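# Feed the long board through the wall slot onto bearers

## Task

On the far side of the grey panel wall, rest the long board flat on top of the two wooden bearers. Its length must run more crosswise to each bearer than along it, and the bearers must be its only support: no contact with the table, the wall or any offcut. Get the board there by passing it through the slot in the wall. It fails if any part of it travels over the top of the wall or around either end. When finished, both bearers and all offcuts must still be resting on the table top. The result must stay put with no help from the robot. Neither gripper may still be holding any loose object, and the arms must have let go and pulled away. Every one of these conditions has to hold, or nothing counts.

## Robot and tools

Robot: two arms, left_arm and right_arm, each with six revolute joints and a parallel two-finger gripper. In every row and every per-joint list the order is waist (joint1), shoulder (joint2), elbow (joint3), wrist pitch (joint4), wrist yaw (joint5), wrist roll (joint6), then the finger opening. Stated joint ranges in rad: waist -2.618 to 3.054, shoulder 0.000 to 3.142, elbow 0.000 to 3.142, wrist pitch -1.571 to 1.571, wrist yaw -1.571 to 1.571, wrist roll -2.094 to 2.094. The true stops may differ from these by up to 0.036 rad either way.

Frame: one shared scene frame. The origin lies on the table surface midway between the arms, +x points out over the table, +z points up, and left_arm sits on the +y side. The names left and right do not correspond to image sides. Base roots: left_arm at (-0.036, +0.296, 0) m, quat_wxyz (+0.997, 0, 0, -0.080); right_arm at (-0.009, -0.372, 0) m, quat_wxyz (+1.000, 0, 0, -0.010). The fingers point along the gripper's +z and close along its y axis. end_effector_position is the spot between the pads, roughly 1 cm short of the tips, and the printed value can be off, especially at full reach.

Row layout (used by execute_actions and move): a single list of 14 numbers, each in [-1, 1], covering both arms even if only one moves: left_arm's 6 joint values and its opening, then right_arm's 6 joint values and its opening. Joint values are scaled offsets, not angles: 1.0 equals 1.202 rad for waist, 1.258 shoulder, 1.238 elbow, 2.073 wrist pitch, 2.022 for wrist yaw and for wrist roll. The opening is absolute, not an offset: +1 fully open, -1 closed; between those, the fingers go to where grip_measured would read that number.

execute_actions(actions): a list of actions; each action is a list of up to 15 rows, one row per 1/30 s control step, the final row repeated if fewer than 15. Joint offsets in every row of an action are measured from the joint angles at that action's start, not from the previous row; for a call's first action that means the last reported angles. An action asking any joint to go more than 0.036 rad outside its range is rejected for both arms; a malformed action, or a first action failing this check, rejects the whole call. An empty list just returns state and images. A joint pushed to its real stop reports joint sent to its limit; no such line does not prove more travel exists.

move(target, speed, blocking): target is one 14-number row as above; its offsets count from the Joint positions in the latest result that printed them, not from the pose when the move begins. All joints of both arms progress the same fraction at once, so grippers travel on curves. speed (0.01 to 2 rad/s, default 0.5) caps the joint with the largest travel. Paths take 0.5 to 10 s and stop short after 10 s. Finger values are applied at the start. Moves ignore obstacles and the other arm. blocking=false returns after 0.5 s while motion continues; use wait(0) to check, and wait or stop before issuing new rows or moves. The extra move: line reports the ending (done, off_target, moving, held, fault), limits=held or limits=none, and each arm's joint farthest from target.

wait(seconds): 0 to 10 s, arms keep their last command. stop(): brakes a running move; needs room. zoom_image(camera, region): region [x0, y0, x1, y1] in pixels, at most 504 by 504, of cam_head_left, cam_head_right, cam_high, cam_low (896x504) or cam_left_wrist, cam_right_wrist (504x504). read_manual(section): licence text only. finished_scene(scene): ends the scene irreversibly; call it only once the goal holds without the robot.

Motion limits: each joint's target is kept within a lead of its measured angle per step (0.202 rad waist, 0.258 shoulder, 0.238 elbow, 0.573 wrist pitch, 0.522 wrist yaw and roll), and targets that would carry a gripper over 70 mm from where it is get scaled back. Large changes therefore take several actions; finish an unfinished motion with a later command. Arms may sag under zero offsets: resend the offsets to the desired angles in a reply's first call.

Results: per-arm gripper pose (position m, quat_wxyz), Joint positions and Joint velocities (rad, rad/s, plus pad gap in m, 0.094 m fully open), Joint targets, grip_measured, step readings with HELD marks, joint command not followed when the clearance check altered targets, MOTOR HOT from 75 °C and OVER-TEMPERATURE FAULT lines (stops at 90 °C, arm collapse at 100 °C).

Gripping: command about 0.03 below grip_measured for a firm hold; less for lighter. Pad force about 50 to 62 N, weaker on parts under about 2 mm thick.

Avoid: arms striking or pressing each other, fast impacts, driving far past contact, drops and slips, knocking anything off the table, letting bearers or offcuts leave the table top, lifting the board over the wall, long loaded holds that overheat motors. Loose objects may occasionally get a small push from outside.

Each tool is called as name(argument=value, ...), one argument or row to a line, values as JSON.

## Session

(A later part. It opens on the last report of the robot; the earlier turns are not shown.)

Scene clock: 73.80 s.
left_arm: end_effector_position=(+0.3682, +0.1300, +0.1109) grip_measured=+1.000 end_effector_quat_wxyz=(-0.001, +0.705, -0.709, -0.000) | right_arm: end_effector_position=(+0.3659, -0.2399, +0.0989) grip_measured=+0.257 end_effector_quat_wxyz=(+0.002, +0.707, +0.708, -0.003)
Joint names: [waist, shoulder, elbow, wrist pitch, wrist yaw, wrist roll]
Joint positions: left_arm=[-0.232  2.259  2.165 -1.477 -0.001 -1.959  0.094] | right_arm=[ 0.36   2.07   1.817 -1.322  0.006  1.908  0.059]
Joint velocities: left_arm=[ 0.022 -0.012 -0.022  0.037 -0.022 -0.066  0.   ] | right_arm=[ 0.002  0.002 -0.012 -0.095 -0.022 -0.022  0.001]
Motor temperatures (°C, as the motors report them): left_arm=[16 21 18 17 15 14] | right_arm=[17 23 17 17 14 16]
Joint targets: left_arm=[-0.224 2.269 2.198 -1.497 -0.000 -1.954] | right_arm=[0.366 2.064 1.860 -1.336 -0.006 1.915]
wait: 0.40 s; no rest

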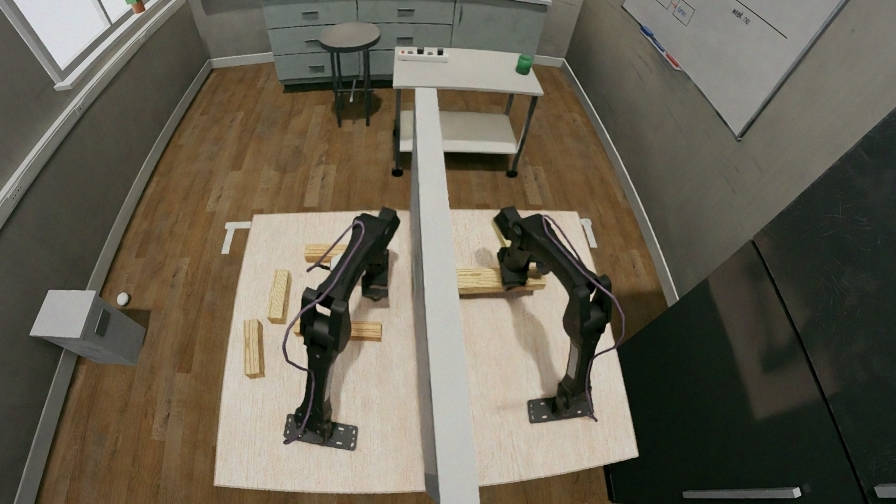

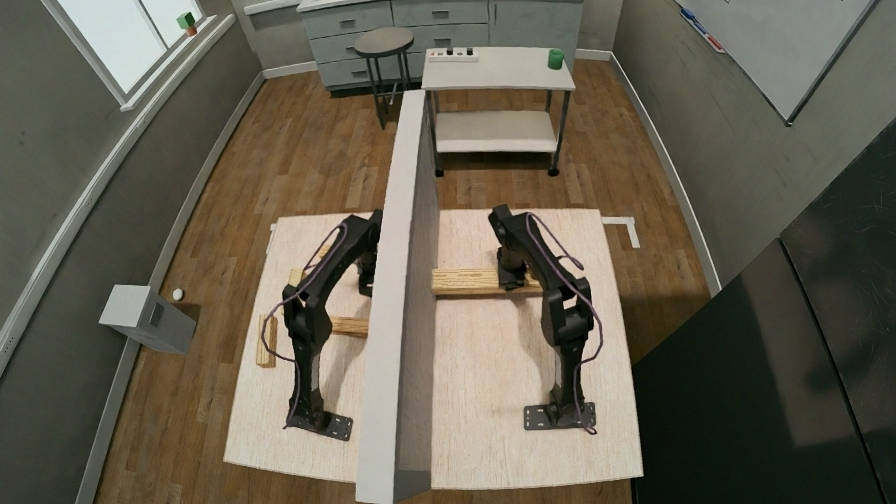

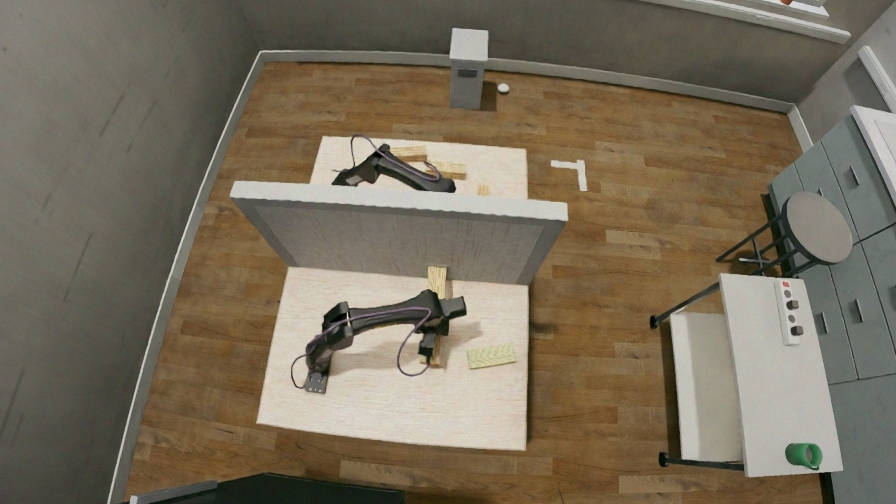

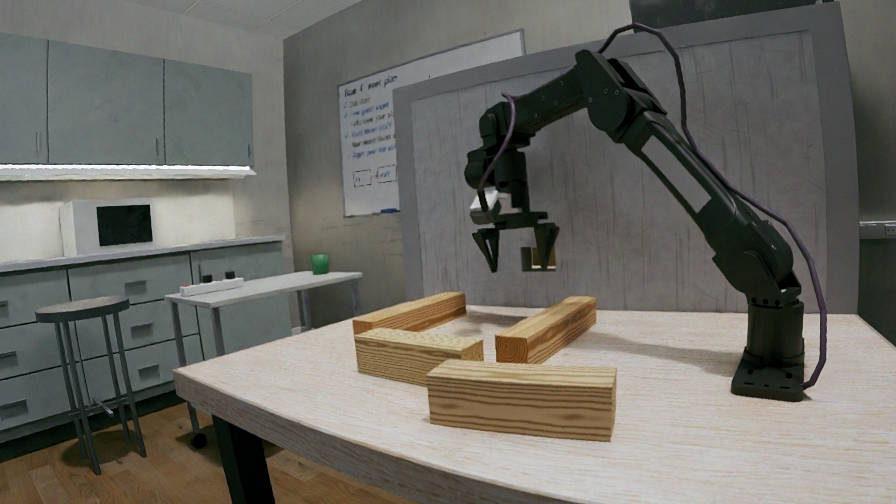

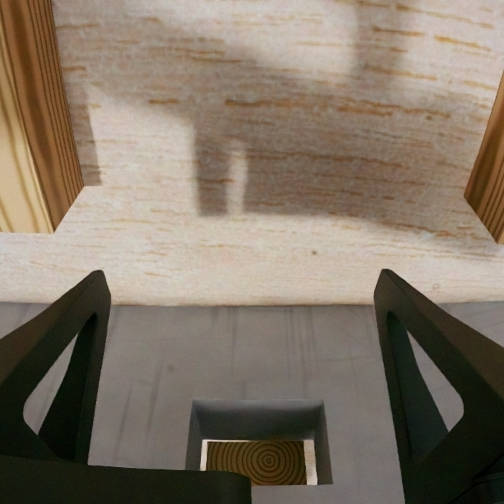

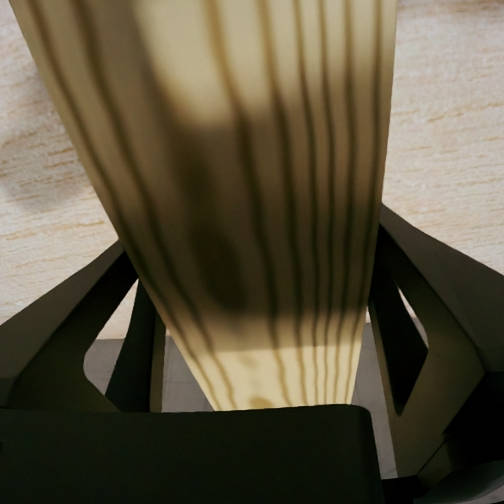

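execute_actions(
  actions=[
    [[0.0067,0.0079,0.0267,-0.0096,0.0005,0.0025,1, 0.0087,-0.0023,0.0390,-0.0076,-0.0104,0.0072,0.1],[0.0067,0.0079,0.0267,-0.0096,0.0005,0.0025,1, 0.0124,0.0002,0.0433,-0.0085,-0.0104,0.0094,0.1],[0.0067,0.0079,0.0267,-0.0096,0.0005,0.0025,1, 0.0161,0.0028,0.0476,-0.0093,-0.0104,0.0116,0.1],[0.0067,0.0079,0.0267,-0.0096,0.0005,0.0025,1, 0.0198,0.0053,0.0519,-0.0101,-0.0104,0.0137,0.1],[0.0067,0.0079,0.0267,-0.0096,0.0005,0.0025,1, 0.0235,0.0078,0.0562,-0.0110,-0.0104,0.0159,0.1],[0.0067,0.0079,0.0267,-0.0096,0.0005,0.0025,1, 0.0272,0.0103,0.0605,-0.0118,-0.0104,0.0181,0.1],[0.0067,0.0079,0.0267,-0.0096,0.0005,0.0025,1, 0.0309,0.0128,0.0648,-0.0126,-0.0104,0.0203,0.1],[0.0067,0.0079,0.0267,-0.0096,0.0005,0.0025,1, 0.0345,0.0154,0.0690,-0.0135,-0.0104,0.0225,0.1],[0.0067,0.0079,0.0267,-0.0096,0.0005,0.0025,1, 0.0382,0.0179,0.0733,-0.0143,-0.0104,0.0247,0.1],[0.0067,0.0079,0.0267,-0.0096,0.0005,0.0025,1, 0.0419,0.0204,0.0776,-0.0151,-0.0104,0.0269,0.1],[0.0067,0.0079,0.0267,-0.0096,0.0005,0.0025,1, 0.0456,0.0229,0.0819,-0.0160,-0.0104,0.0291,0.1],[0.0067,0.0079,0.0267,-0.0096,0.0005,0.0025,1, 0.0493,0.0254,0.0862,-0.0168,-0.0104,0.0312,0.1],[0.0067,0.0079,0.0267,-0.0096,0.0005,0.0025,1, 0.0530,0.0280,0.0905,-0.0176,-0.0104,0.0334,0.1],[0.0067,0.0079,0.0267,-0.0096,0.0005,0.0025,1, 0.0567,0.0305,0.0948,-0.0185,-0.0104,0.0356,0.1],[0.0067,0.0079,0.0267,-0.0096,0.0005,0.0025,1, 0.0604,0.0330,0.0991,-0.0193,-0.0104,0.0378,0.1]],
  ],
)

wait(
  seconds=0.4,
)

zoom_image(
  camera="cam_left_wrist",
  region=[140, 360, 380, 504],
)

zoom_image(
  camera="cam_low",
  region=[480, 220, 600, 300],
)

Scene clock: 75.37 s.
left_arm: end_effector_position=(+0.3682, +0.1300, +0.1109) grip_measured=+1.000 end_effector_quat_wxyz=(-0.001, +0.705, -0.709, -0.000) | right_arm: end_effector_position=(+0.3684, -0.2137, +0.1010) grip_measured=+0.257 end_effector_quat_wxyz=(+0.003, +0.705, +0.709, +0.002)
Joint names: [waist, shoulder, elbow, wrist pitch, wrist yaw, wrist roll]
Joint positions: left_arm=[-0.232  2.259  2.165 -1.477 -0.001 -1.958  0.094] | right_arm=[ 0.417  2.11   1.887 -1.342  0.003  1.96   0.059]
Joint velocities: left_arm=[ 0.017  0.012  0.007  0.022 -0.051  0.051  0.   ] | right_arm=[ 0.134  0.085  0.144 -0.139 -0.051  0.11  -0.   ]
Motor temperatures (°C, as the motors report them): left_arm=[16 21 18 17 15 14] | right_arm=[17 23 17 17 14 16]
Joint targets: left_arm=[-0.224 2.269 2.198 -1.497 -0.000 -1.953] | right_arm=[0.433 2.111 1.939 -1.362 -0.015 1.984]
Step readings (joint positions):
0: left_arm=[-0.232 2.259 2.165 -1.477 -0.001 -1.959] | right_arm=[0.360 2.070 1.817 -1.323 0.006 1.909]
1: left_arm=[-0.232 2.259 2.165 -1.477 -0.001 -1.959] | right_arm=[0.360 2.070 1.817 -1.323 0.006 1.910]
2: left_arm=[-0.232 2.259 2.165 -1.477 -0.001 -1.959] | right_arm=[0.360 2.070 1.817 -1.323 0.006 1.912]
4: left_arm=[-0.232 2.259 2.165 -1.477 -0.001 -1.959] | right_arm=[0.363 2.074 1.826 -1.329 0.006 1.918]
8: left_arm=[-0.232 2.259 2.165 -1.477 -0.001 -1.959] | right_arm=[0.381 2.087 1.850 -1.333 0.006 1.932]
15: Joint positions above

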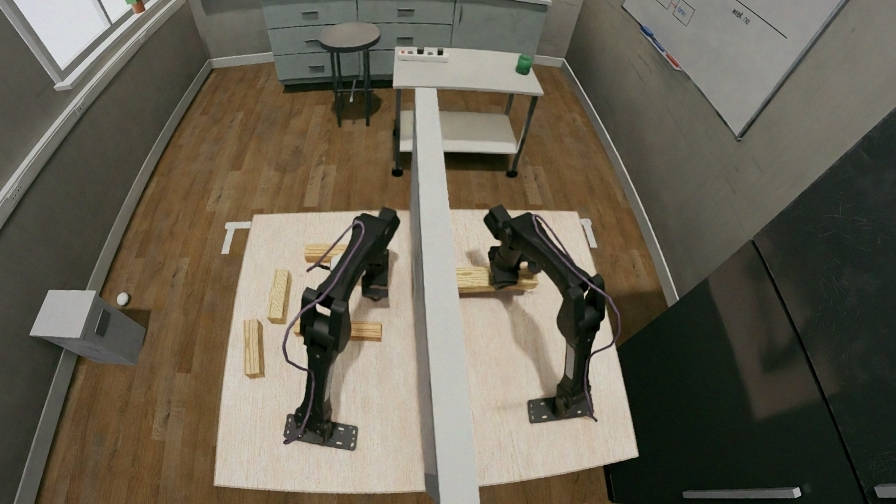

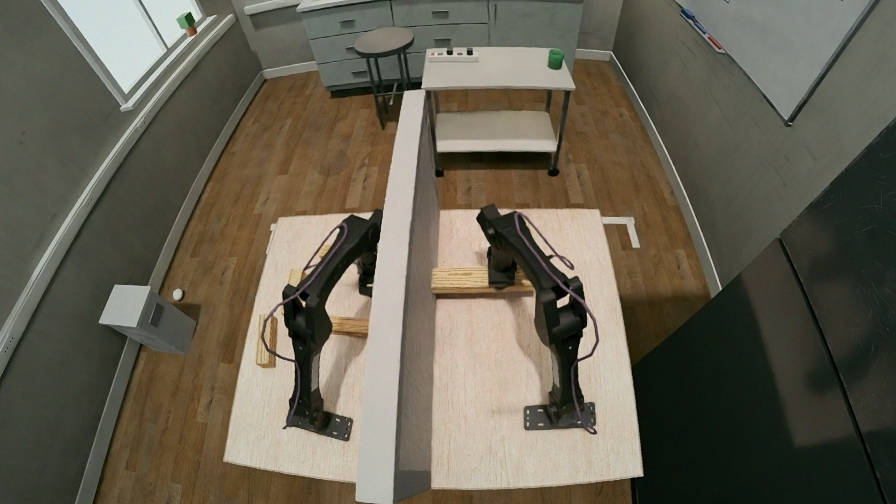

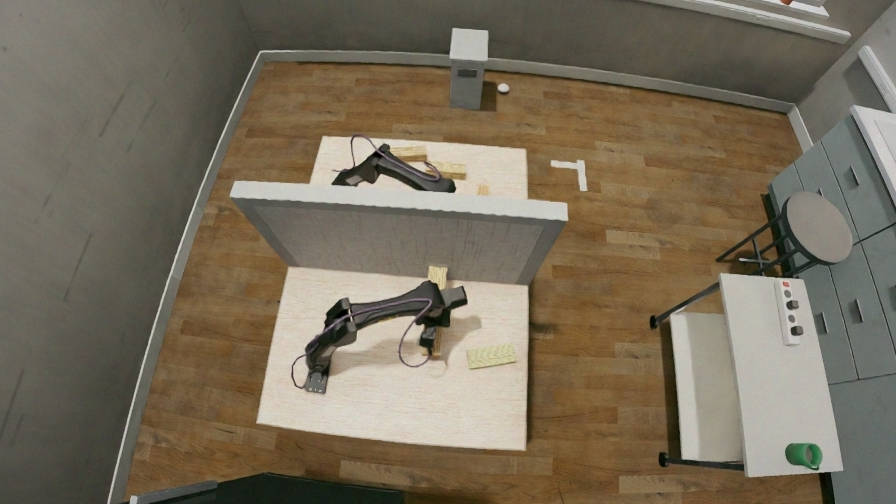

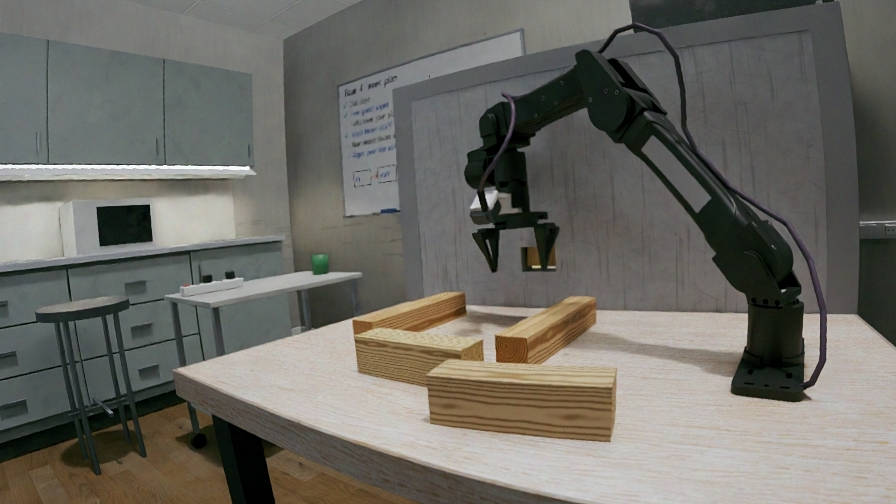

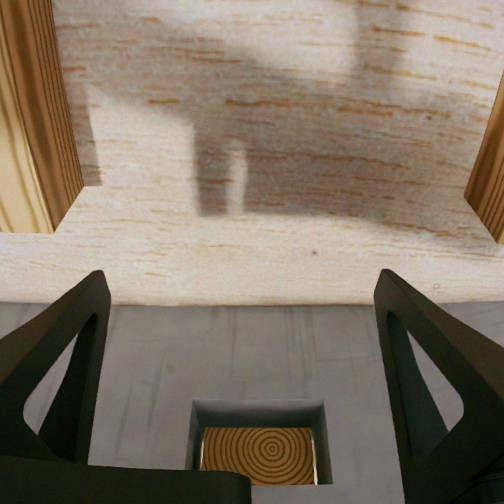

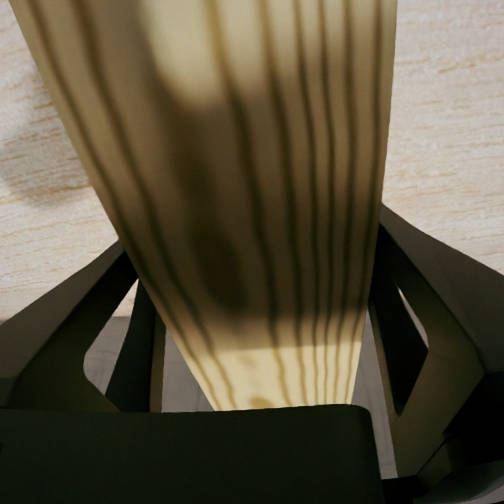

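Scene clock: 75.77 s.
left_arm: end_effector_position=(+0.3682, +0.1300, +0.1109) grip_measured=+1.000 end_effector_quat_wxyz=(-0.001, +0.705, -0.709, -0.000) | right_arm: end_effector_position=(+0.3667, -0.2092, +0.1007) grip_measured=+0.257 end_effector_quat_wxyz=(+0.000, +0.707, +0.707, +0.000)
Joint names: [waist, shoulder, elbow, wrist pitch, wrist yaw, wrist roll]
Joint positions: left_arm=[-0.232  2.259  2.165 -1.477 -0.001 -1.958  0.094] | right_arm=[ 0.427  2.116  1.895 -1.349  0.     1.977  0.059]
Joint velocities: left_arm=[ 0.012 -0.022 -0.007  0.022  0.022 -0.022  0.   ] | right_arm=[ 0.007  0.012 -0.002  0.007  0.022 -0.007 -0.001]
Motor temperatures (°C, as the motors report them): left_arm=[16 21 18 17 15 14] | right_arm=[17 23 17 17 14 16]
Joint targets: left_arm=[-0.224 2.269 2.198 -1.497 -0.000 -1.953] | right_arm=[0.432 2.111 1.940 -1.362 -0.015 1.984]
wait: 0.40 s; no rest

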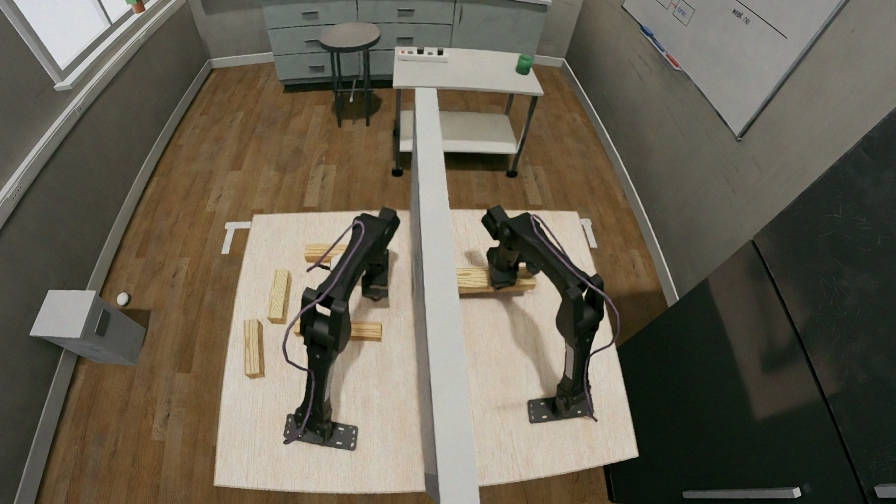

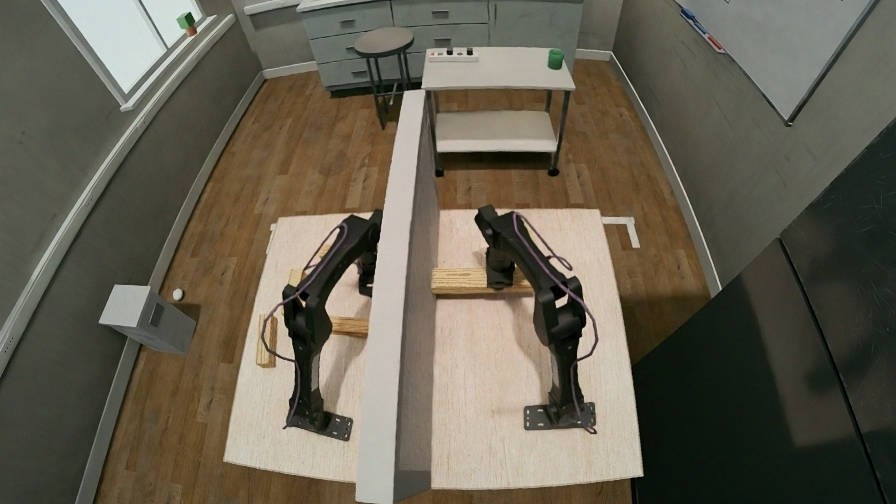

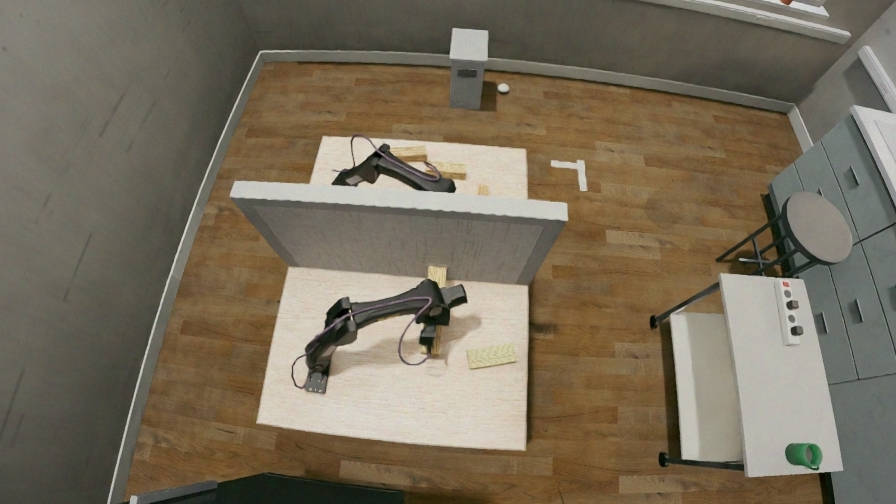

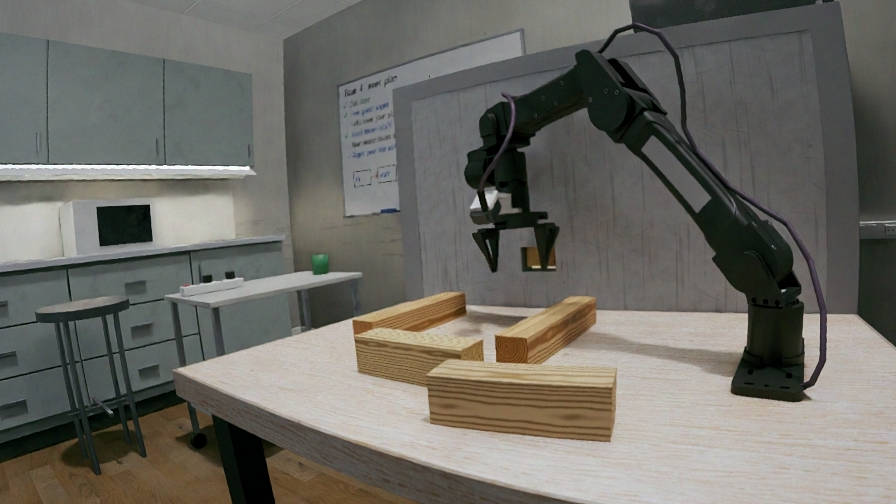

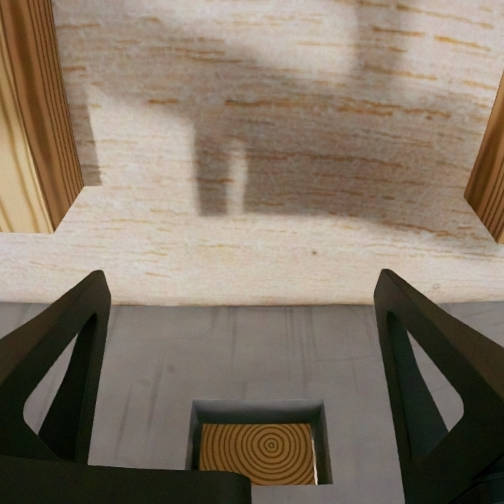

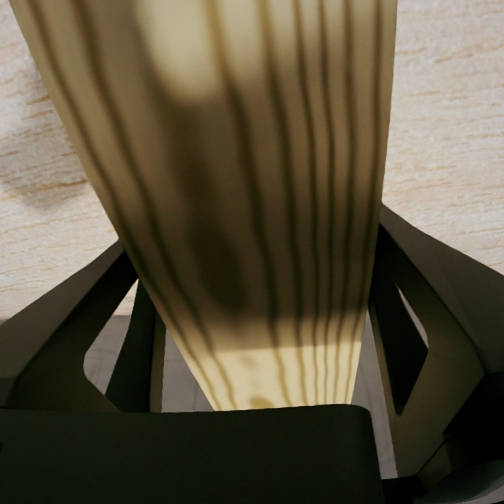

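Region (140, 360, 380, 504) of cam_left_wrist's 504x504 image, scaled by 2.100, with more detail than that image has; it fills the top 302 rows of this view, and the rest is white.

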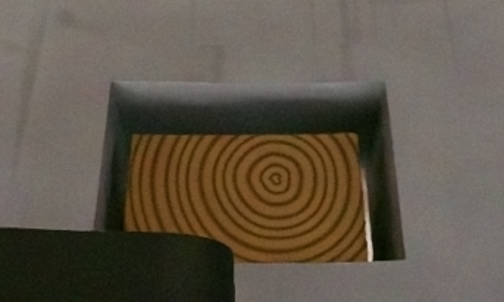

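Region (480, 220, 600, 300) of cam_low's 896x504 image, scaled by 4.200, with more detail than that image has.

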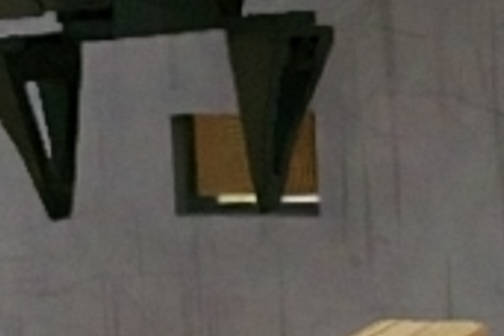

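execute_actions(
  actions=[
    [[0.0067,0.0079,0.0267,-0.0096,0.0005,0.002,1, 0.0077,-0.0006,0.0408,-0.0070,-0.0074,0.0056,0.1],[0.0067,0.0079,0.0267,-0.0096,0.0005,0.002,1, 0.0113,0.0028,0.0453,-0.0076,-0.0074,0.0078,0.1],[0.0067,0.0079,0.0267,-0.0096,0.0005,0.002,1, 0.0148,0.0062,0.0498,-0.0083,-0.0074,0.0099,0.1],[0.0067,0.0079,0.0267,-0.0096,0.0005,0.002,1, 0.0184,0.0096,0.0544,-0.0089,-0.0074,0.0120,0.1],[0.0067,0.0079,0.0267,-0.0096,0.0005,0.002,1, 0.0219,0.0130,0.0589,-0.0096,-0.0074,0.0142,0.1],[0.0067,0.0079,0.0267,-0.0096,0.0005,0.002,1, 0.0255,0.0164,0.0634,-0.0103,-0.0074,0.0163,0.1],[0.0067,0.0079,0.0267,-0.0096,0.0005,0.002,1, 0.0290,0.0198,0.0679,-0.0109,-0.0074,0.0184,0.1],[0.0067,0.0079,0.0267,-0.0096,0.0005,0.002,1, 0.0326,0.0232,0.0724,-0.0116,-0.0074,0.0206,0.1],[0.0067,0.0079,0.0267,-0.0096,0.0005,0.002,1, 0.0361,0.0266,0.0769,-0.0122,-0.0074,0.0227,0.1],[0.0067,0.0079,0.0267,-0.0096,0.0005,0.002,1, 0.0397,0.0300,0.0814,-0.0129,-0.0074,0.0248,0.1],[0.0067,0.0079,0.0267,-0.0096,0.0005,0.002,1, 0.0432,0.0334,0.0859,-0.0136,-0.0074,0.0270,0.1],[0.0067,0.0079,0.0267,-0.0096,0.0005,0.002,1, 0.0468,0.0368,0.0905,-0.0142,-0.0074,0.0291,0.1],[0.0067,0.0079,0.0267,-0.0096,0.0005,0.002,1, 0.0503,0.0402,0.0950,-0.0149,-0.0074,0.0312,0.1],[0.0067,0.0079,0.0267,-0.0096,0.0005,0.002,1, 0.0539,0.0436,0.0995,-0.0155,-0.0074,0.0334,0.1],[0.0067,0.0079,0.0267,-0.0096,0.0005,0.002,1, 0.0574,0.0470,0.1040,-0.0162,-0.0074,0.0355,0.1]],
  ],
)

wait(
  seconds=0.4,
)

zoom_image(
  camera="cam_left_wrist",
  region=[120, 320, 400, 504],
)

zoom_image(
  camera="cam_low",
  region=[460, 210, 600, 300],
)

Scene clock: 77.23 s.
left_arm: end_effector_position=(+0.3682, +0.1300, +0.1109) grip_measured=+1.000 end_effector_quat_wxyz=(-0.001, +0.705, -0.709, -0.000) | right_arm: end_effector_position=(+0.3693, -0.1832, +0.0969) grip_measured=+0.257 end_effector_quat_wxyz=(+0.001, +0.705, +0.709, +0.002)
Joint names: [waist, shoulder, elbow, wrist pitch, wrist yaw, wrist roll]
Joint positions: left_arm=[-0.232  2.259  2.165 -1.477 -0.001 -1.958  0.094] | right_arm=[ 0.482  2.174  1.971 -1.364  0.     2.026  0.059]
Joint velocities: left_arm=[-0.002  0.007  0.002 -0.022 -0.066  0.007  0.   ] | right_arm=[ 0.134  0.134  0.144 -0.095 -0.022  0.168  0.001]
Motor temperatures (°C, as the motors report them): left_arm=[16 21 18 17 15 14] | right_arm=[17 23 17 17 14 16]
Joint targets: left_arm=[-0.224 2.269 2.198 -1.497 -0.000 -1.954] | right_arm=[0.497 2.176 2.024 -1.382 -0.015 2.049]
Step readings (joint positions):
0: left_arm=[-0.232 2.259 2.165 -1.477 -0.001 -1.958] | right_arm=[0.427 2.116 1.895 -1.349 0.000 1.979]
1: left_arm=[-0.232 2.259 2.165 -1.477 -0.001 -1.958] | right_arm=[0.427 2.116 1.895 -1.349 0.000 1.979]
2: left_arm=[-0.232 2.259 2.165 -1.477 -0.001 -1.958] | right_arm=[0.428 2.116 1.895 -1.350 0.000 1.981]
4: left_arm=[-0.232 2.259 2.165 -1.477 -0.001 -1.958] | right_arm=[0.431 2.123 1.907 -1.357 0.000 1.985]
8: left_arm=[-0.232 2.259 2.165 -1.477 -0.001 -1.958] | right_arm=[0.446 2.142 1.933 -1.358 0.000 1.998]
15: Joint positions above

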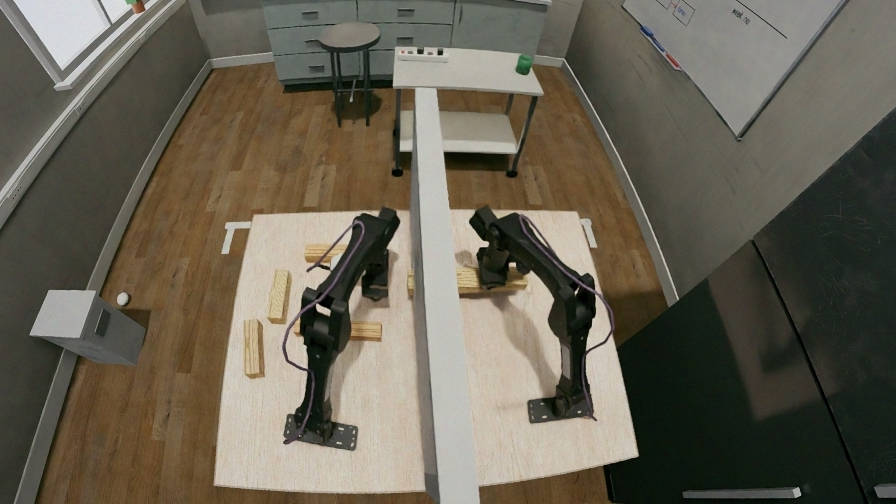

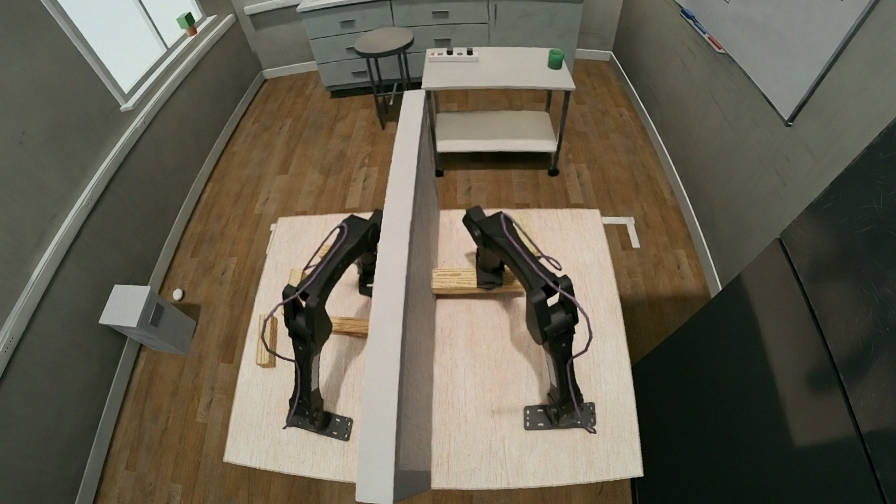

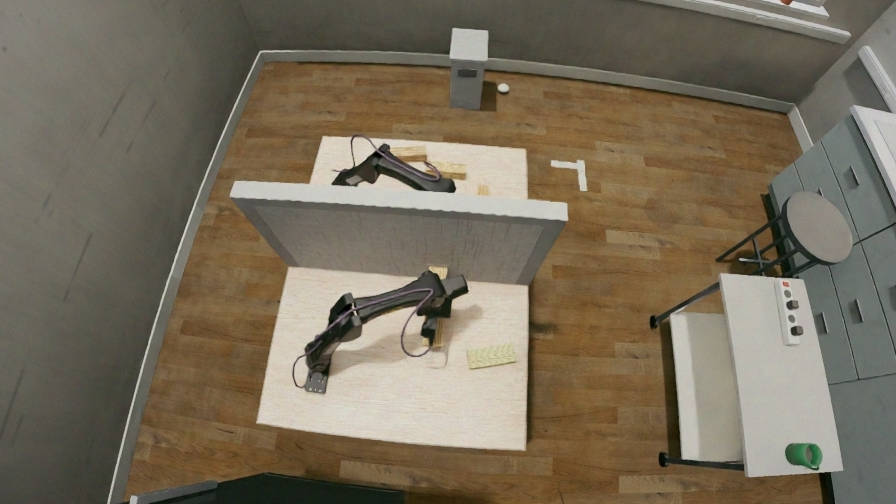

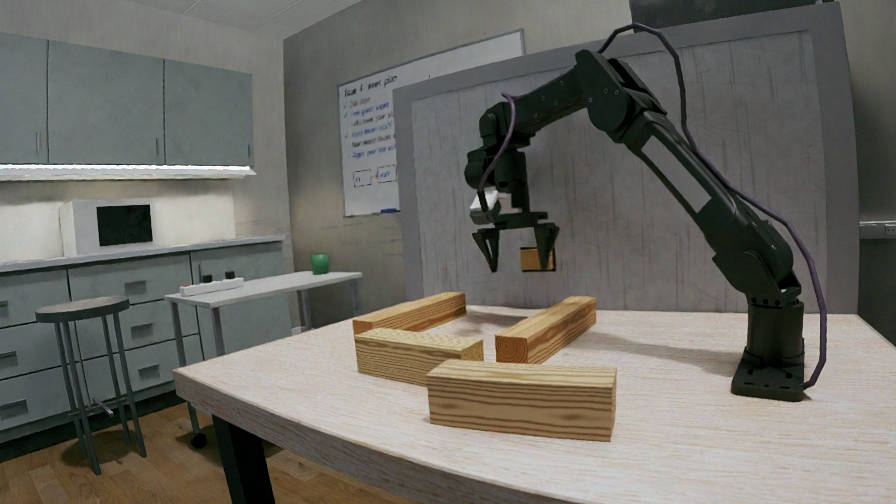

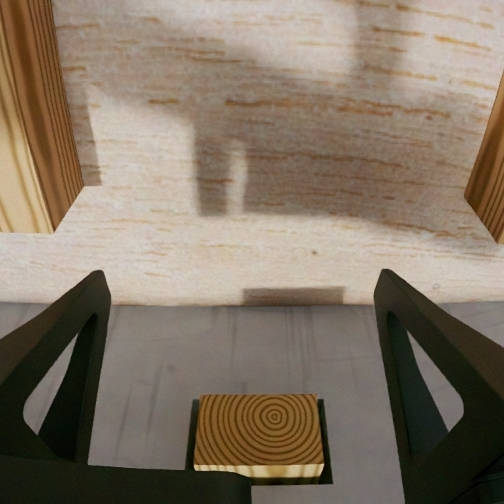

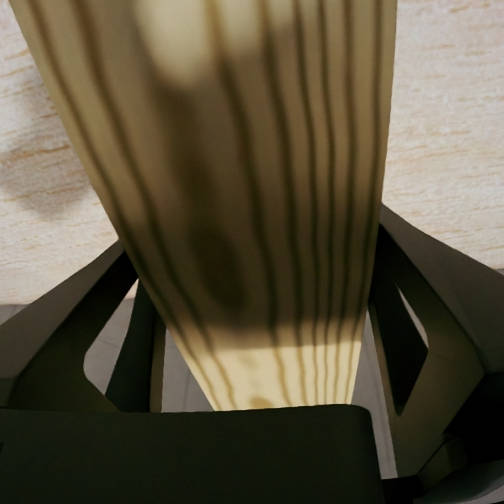

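Scene clock: 77.63 s.
left_arm: end_effector_position=(+0.3682, +0.1300, +0.1109) grip_measured=+1.000 end_effector_quat_wxyz=(-0.001, +0.705, -0.709, -0.000) | right_arm: end_effector_position=(+0.3677, -0.1789, +0.0957) grip_measured=+0.257 end_effector_quat_wxyz=(-0.001, +0.707, +0.707, -0.001)
Joint names: [waist, shoulder, elbow, wrist pitch, wrist yaw, wrist roll]
Joint positions: left_arm=[-0.232  2.259  2.165 -1.477 -0.001 -1.958  0.094] | right_arm=[ 0.492  2.182  1.979 -1.369 -0.001  2.042  0.059]
Joint velocities: left_arm=[-0.017  0.017 -0.007 -0.051 -0.007 -0.051  0.   ] | right_arm=[ 0.007  0.017 -0.002  0.051 -0.007 -0.022  0.   ]
Motor temperatures (°C, as the motors report them): left_arm=[16 21 18 17 15 14] | right_arm=[17 23 17 17 14 16]
Joint targets: left_arm=[-0.224 2.269 2.198 -1.497 -0.000 -1.954] | right_arm=[0.496 2.175 2.024 -1.382 -0.015 2.049]
wait: 0.40 s; no rest

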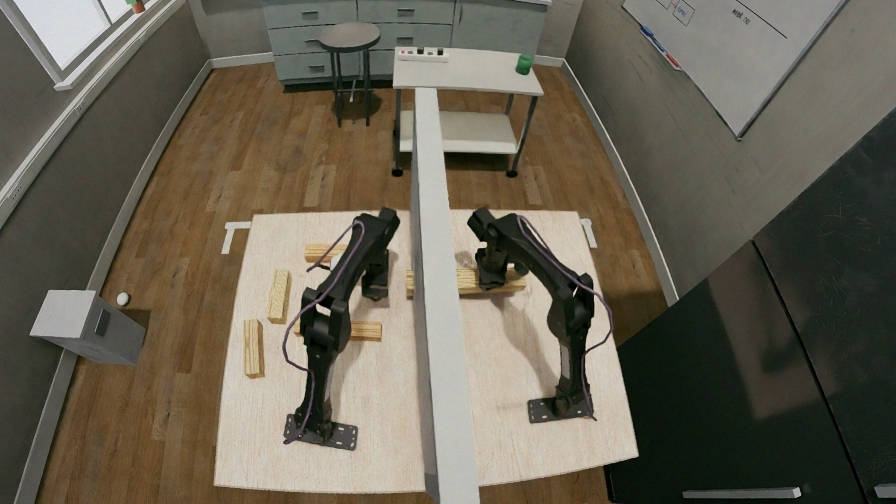

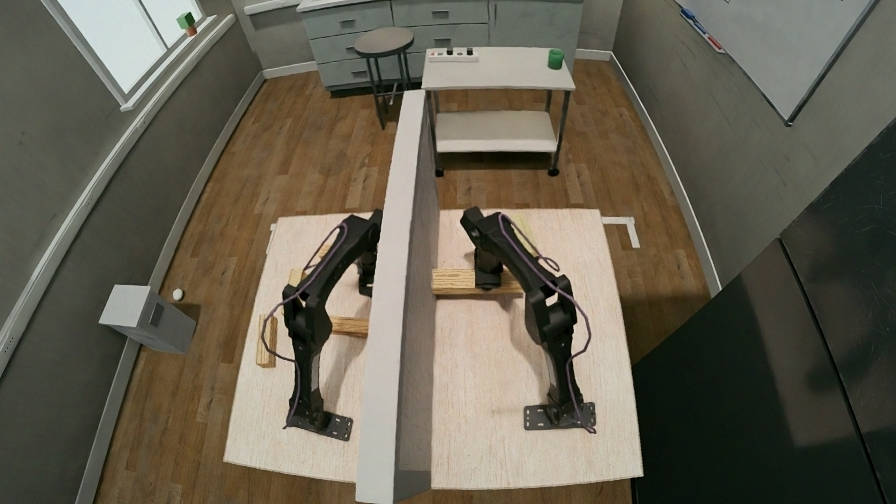

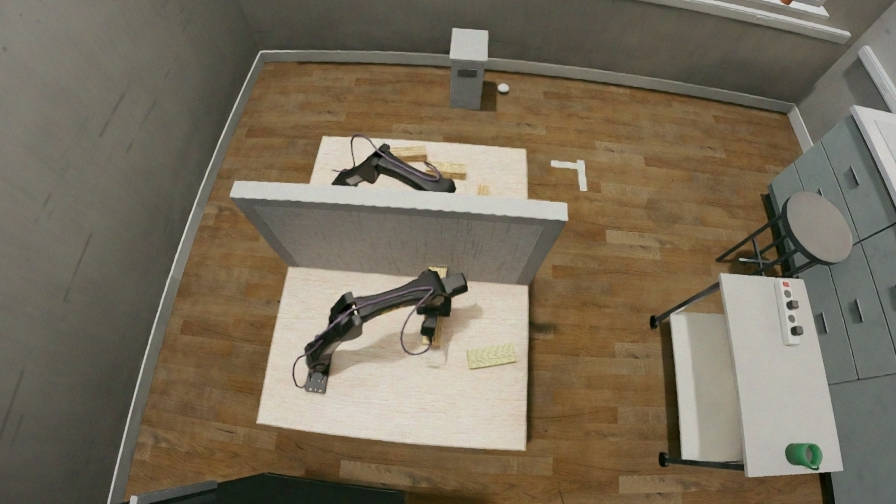

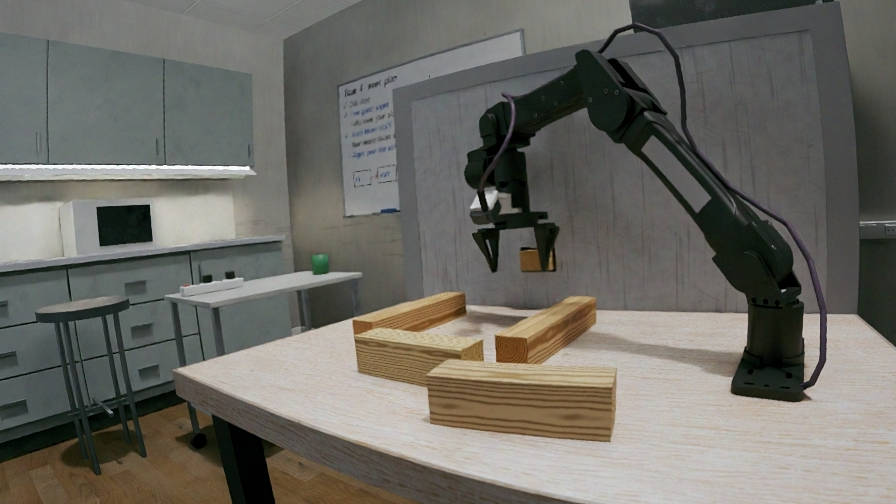

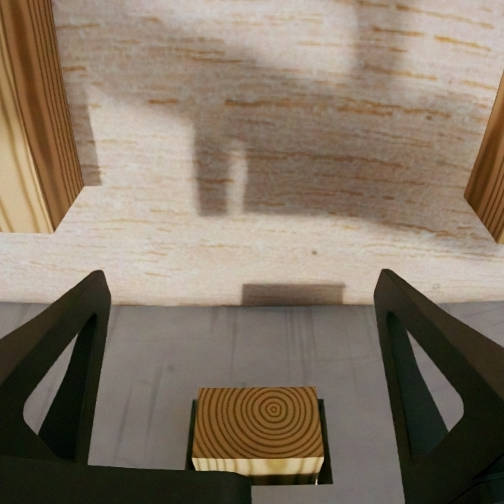

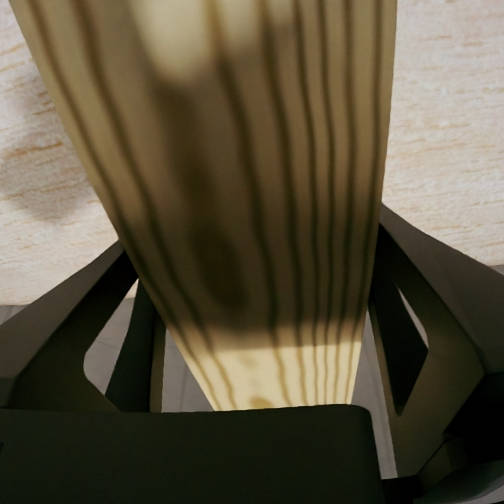

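Region (120, 320, 400, 504) of cam_left_wrist's 504x504 image, scaled by 1.800, with more detail than that image has; it fills the top 331 rows of this view, and the rest is white.

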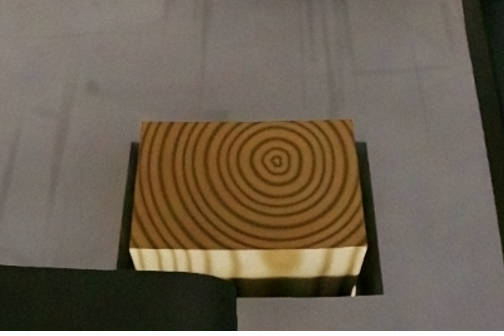

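Region (460, 210, 600, 300) of cam_low's 896x504 image, scaled by 3.600, with more detail than that image has; it fills the top 324 rows of this view, and the rest is white.

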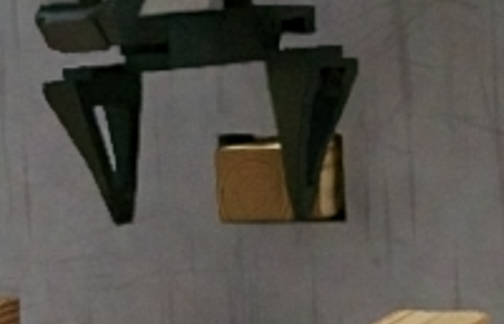

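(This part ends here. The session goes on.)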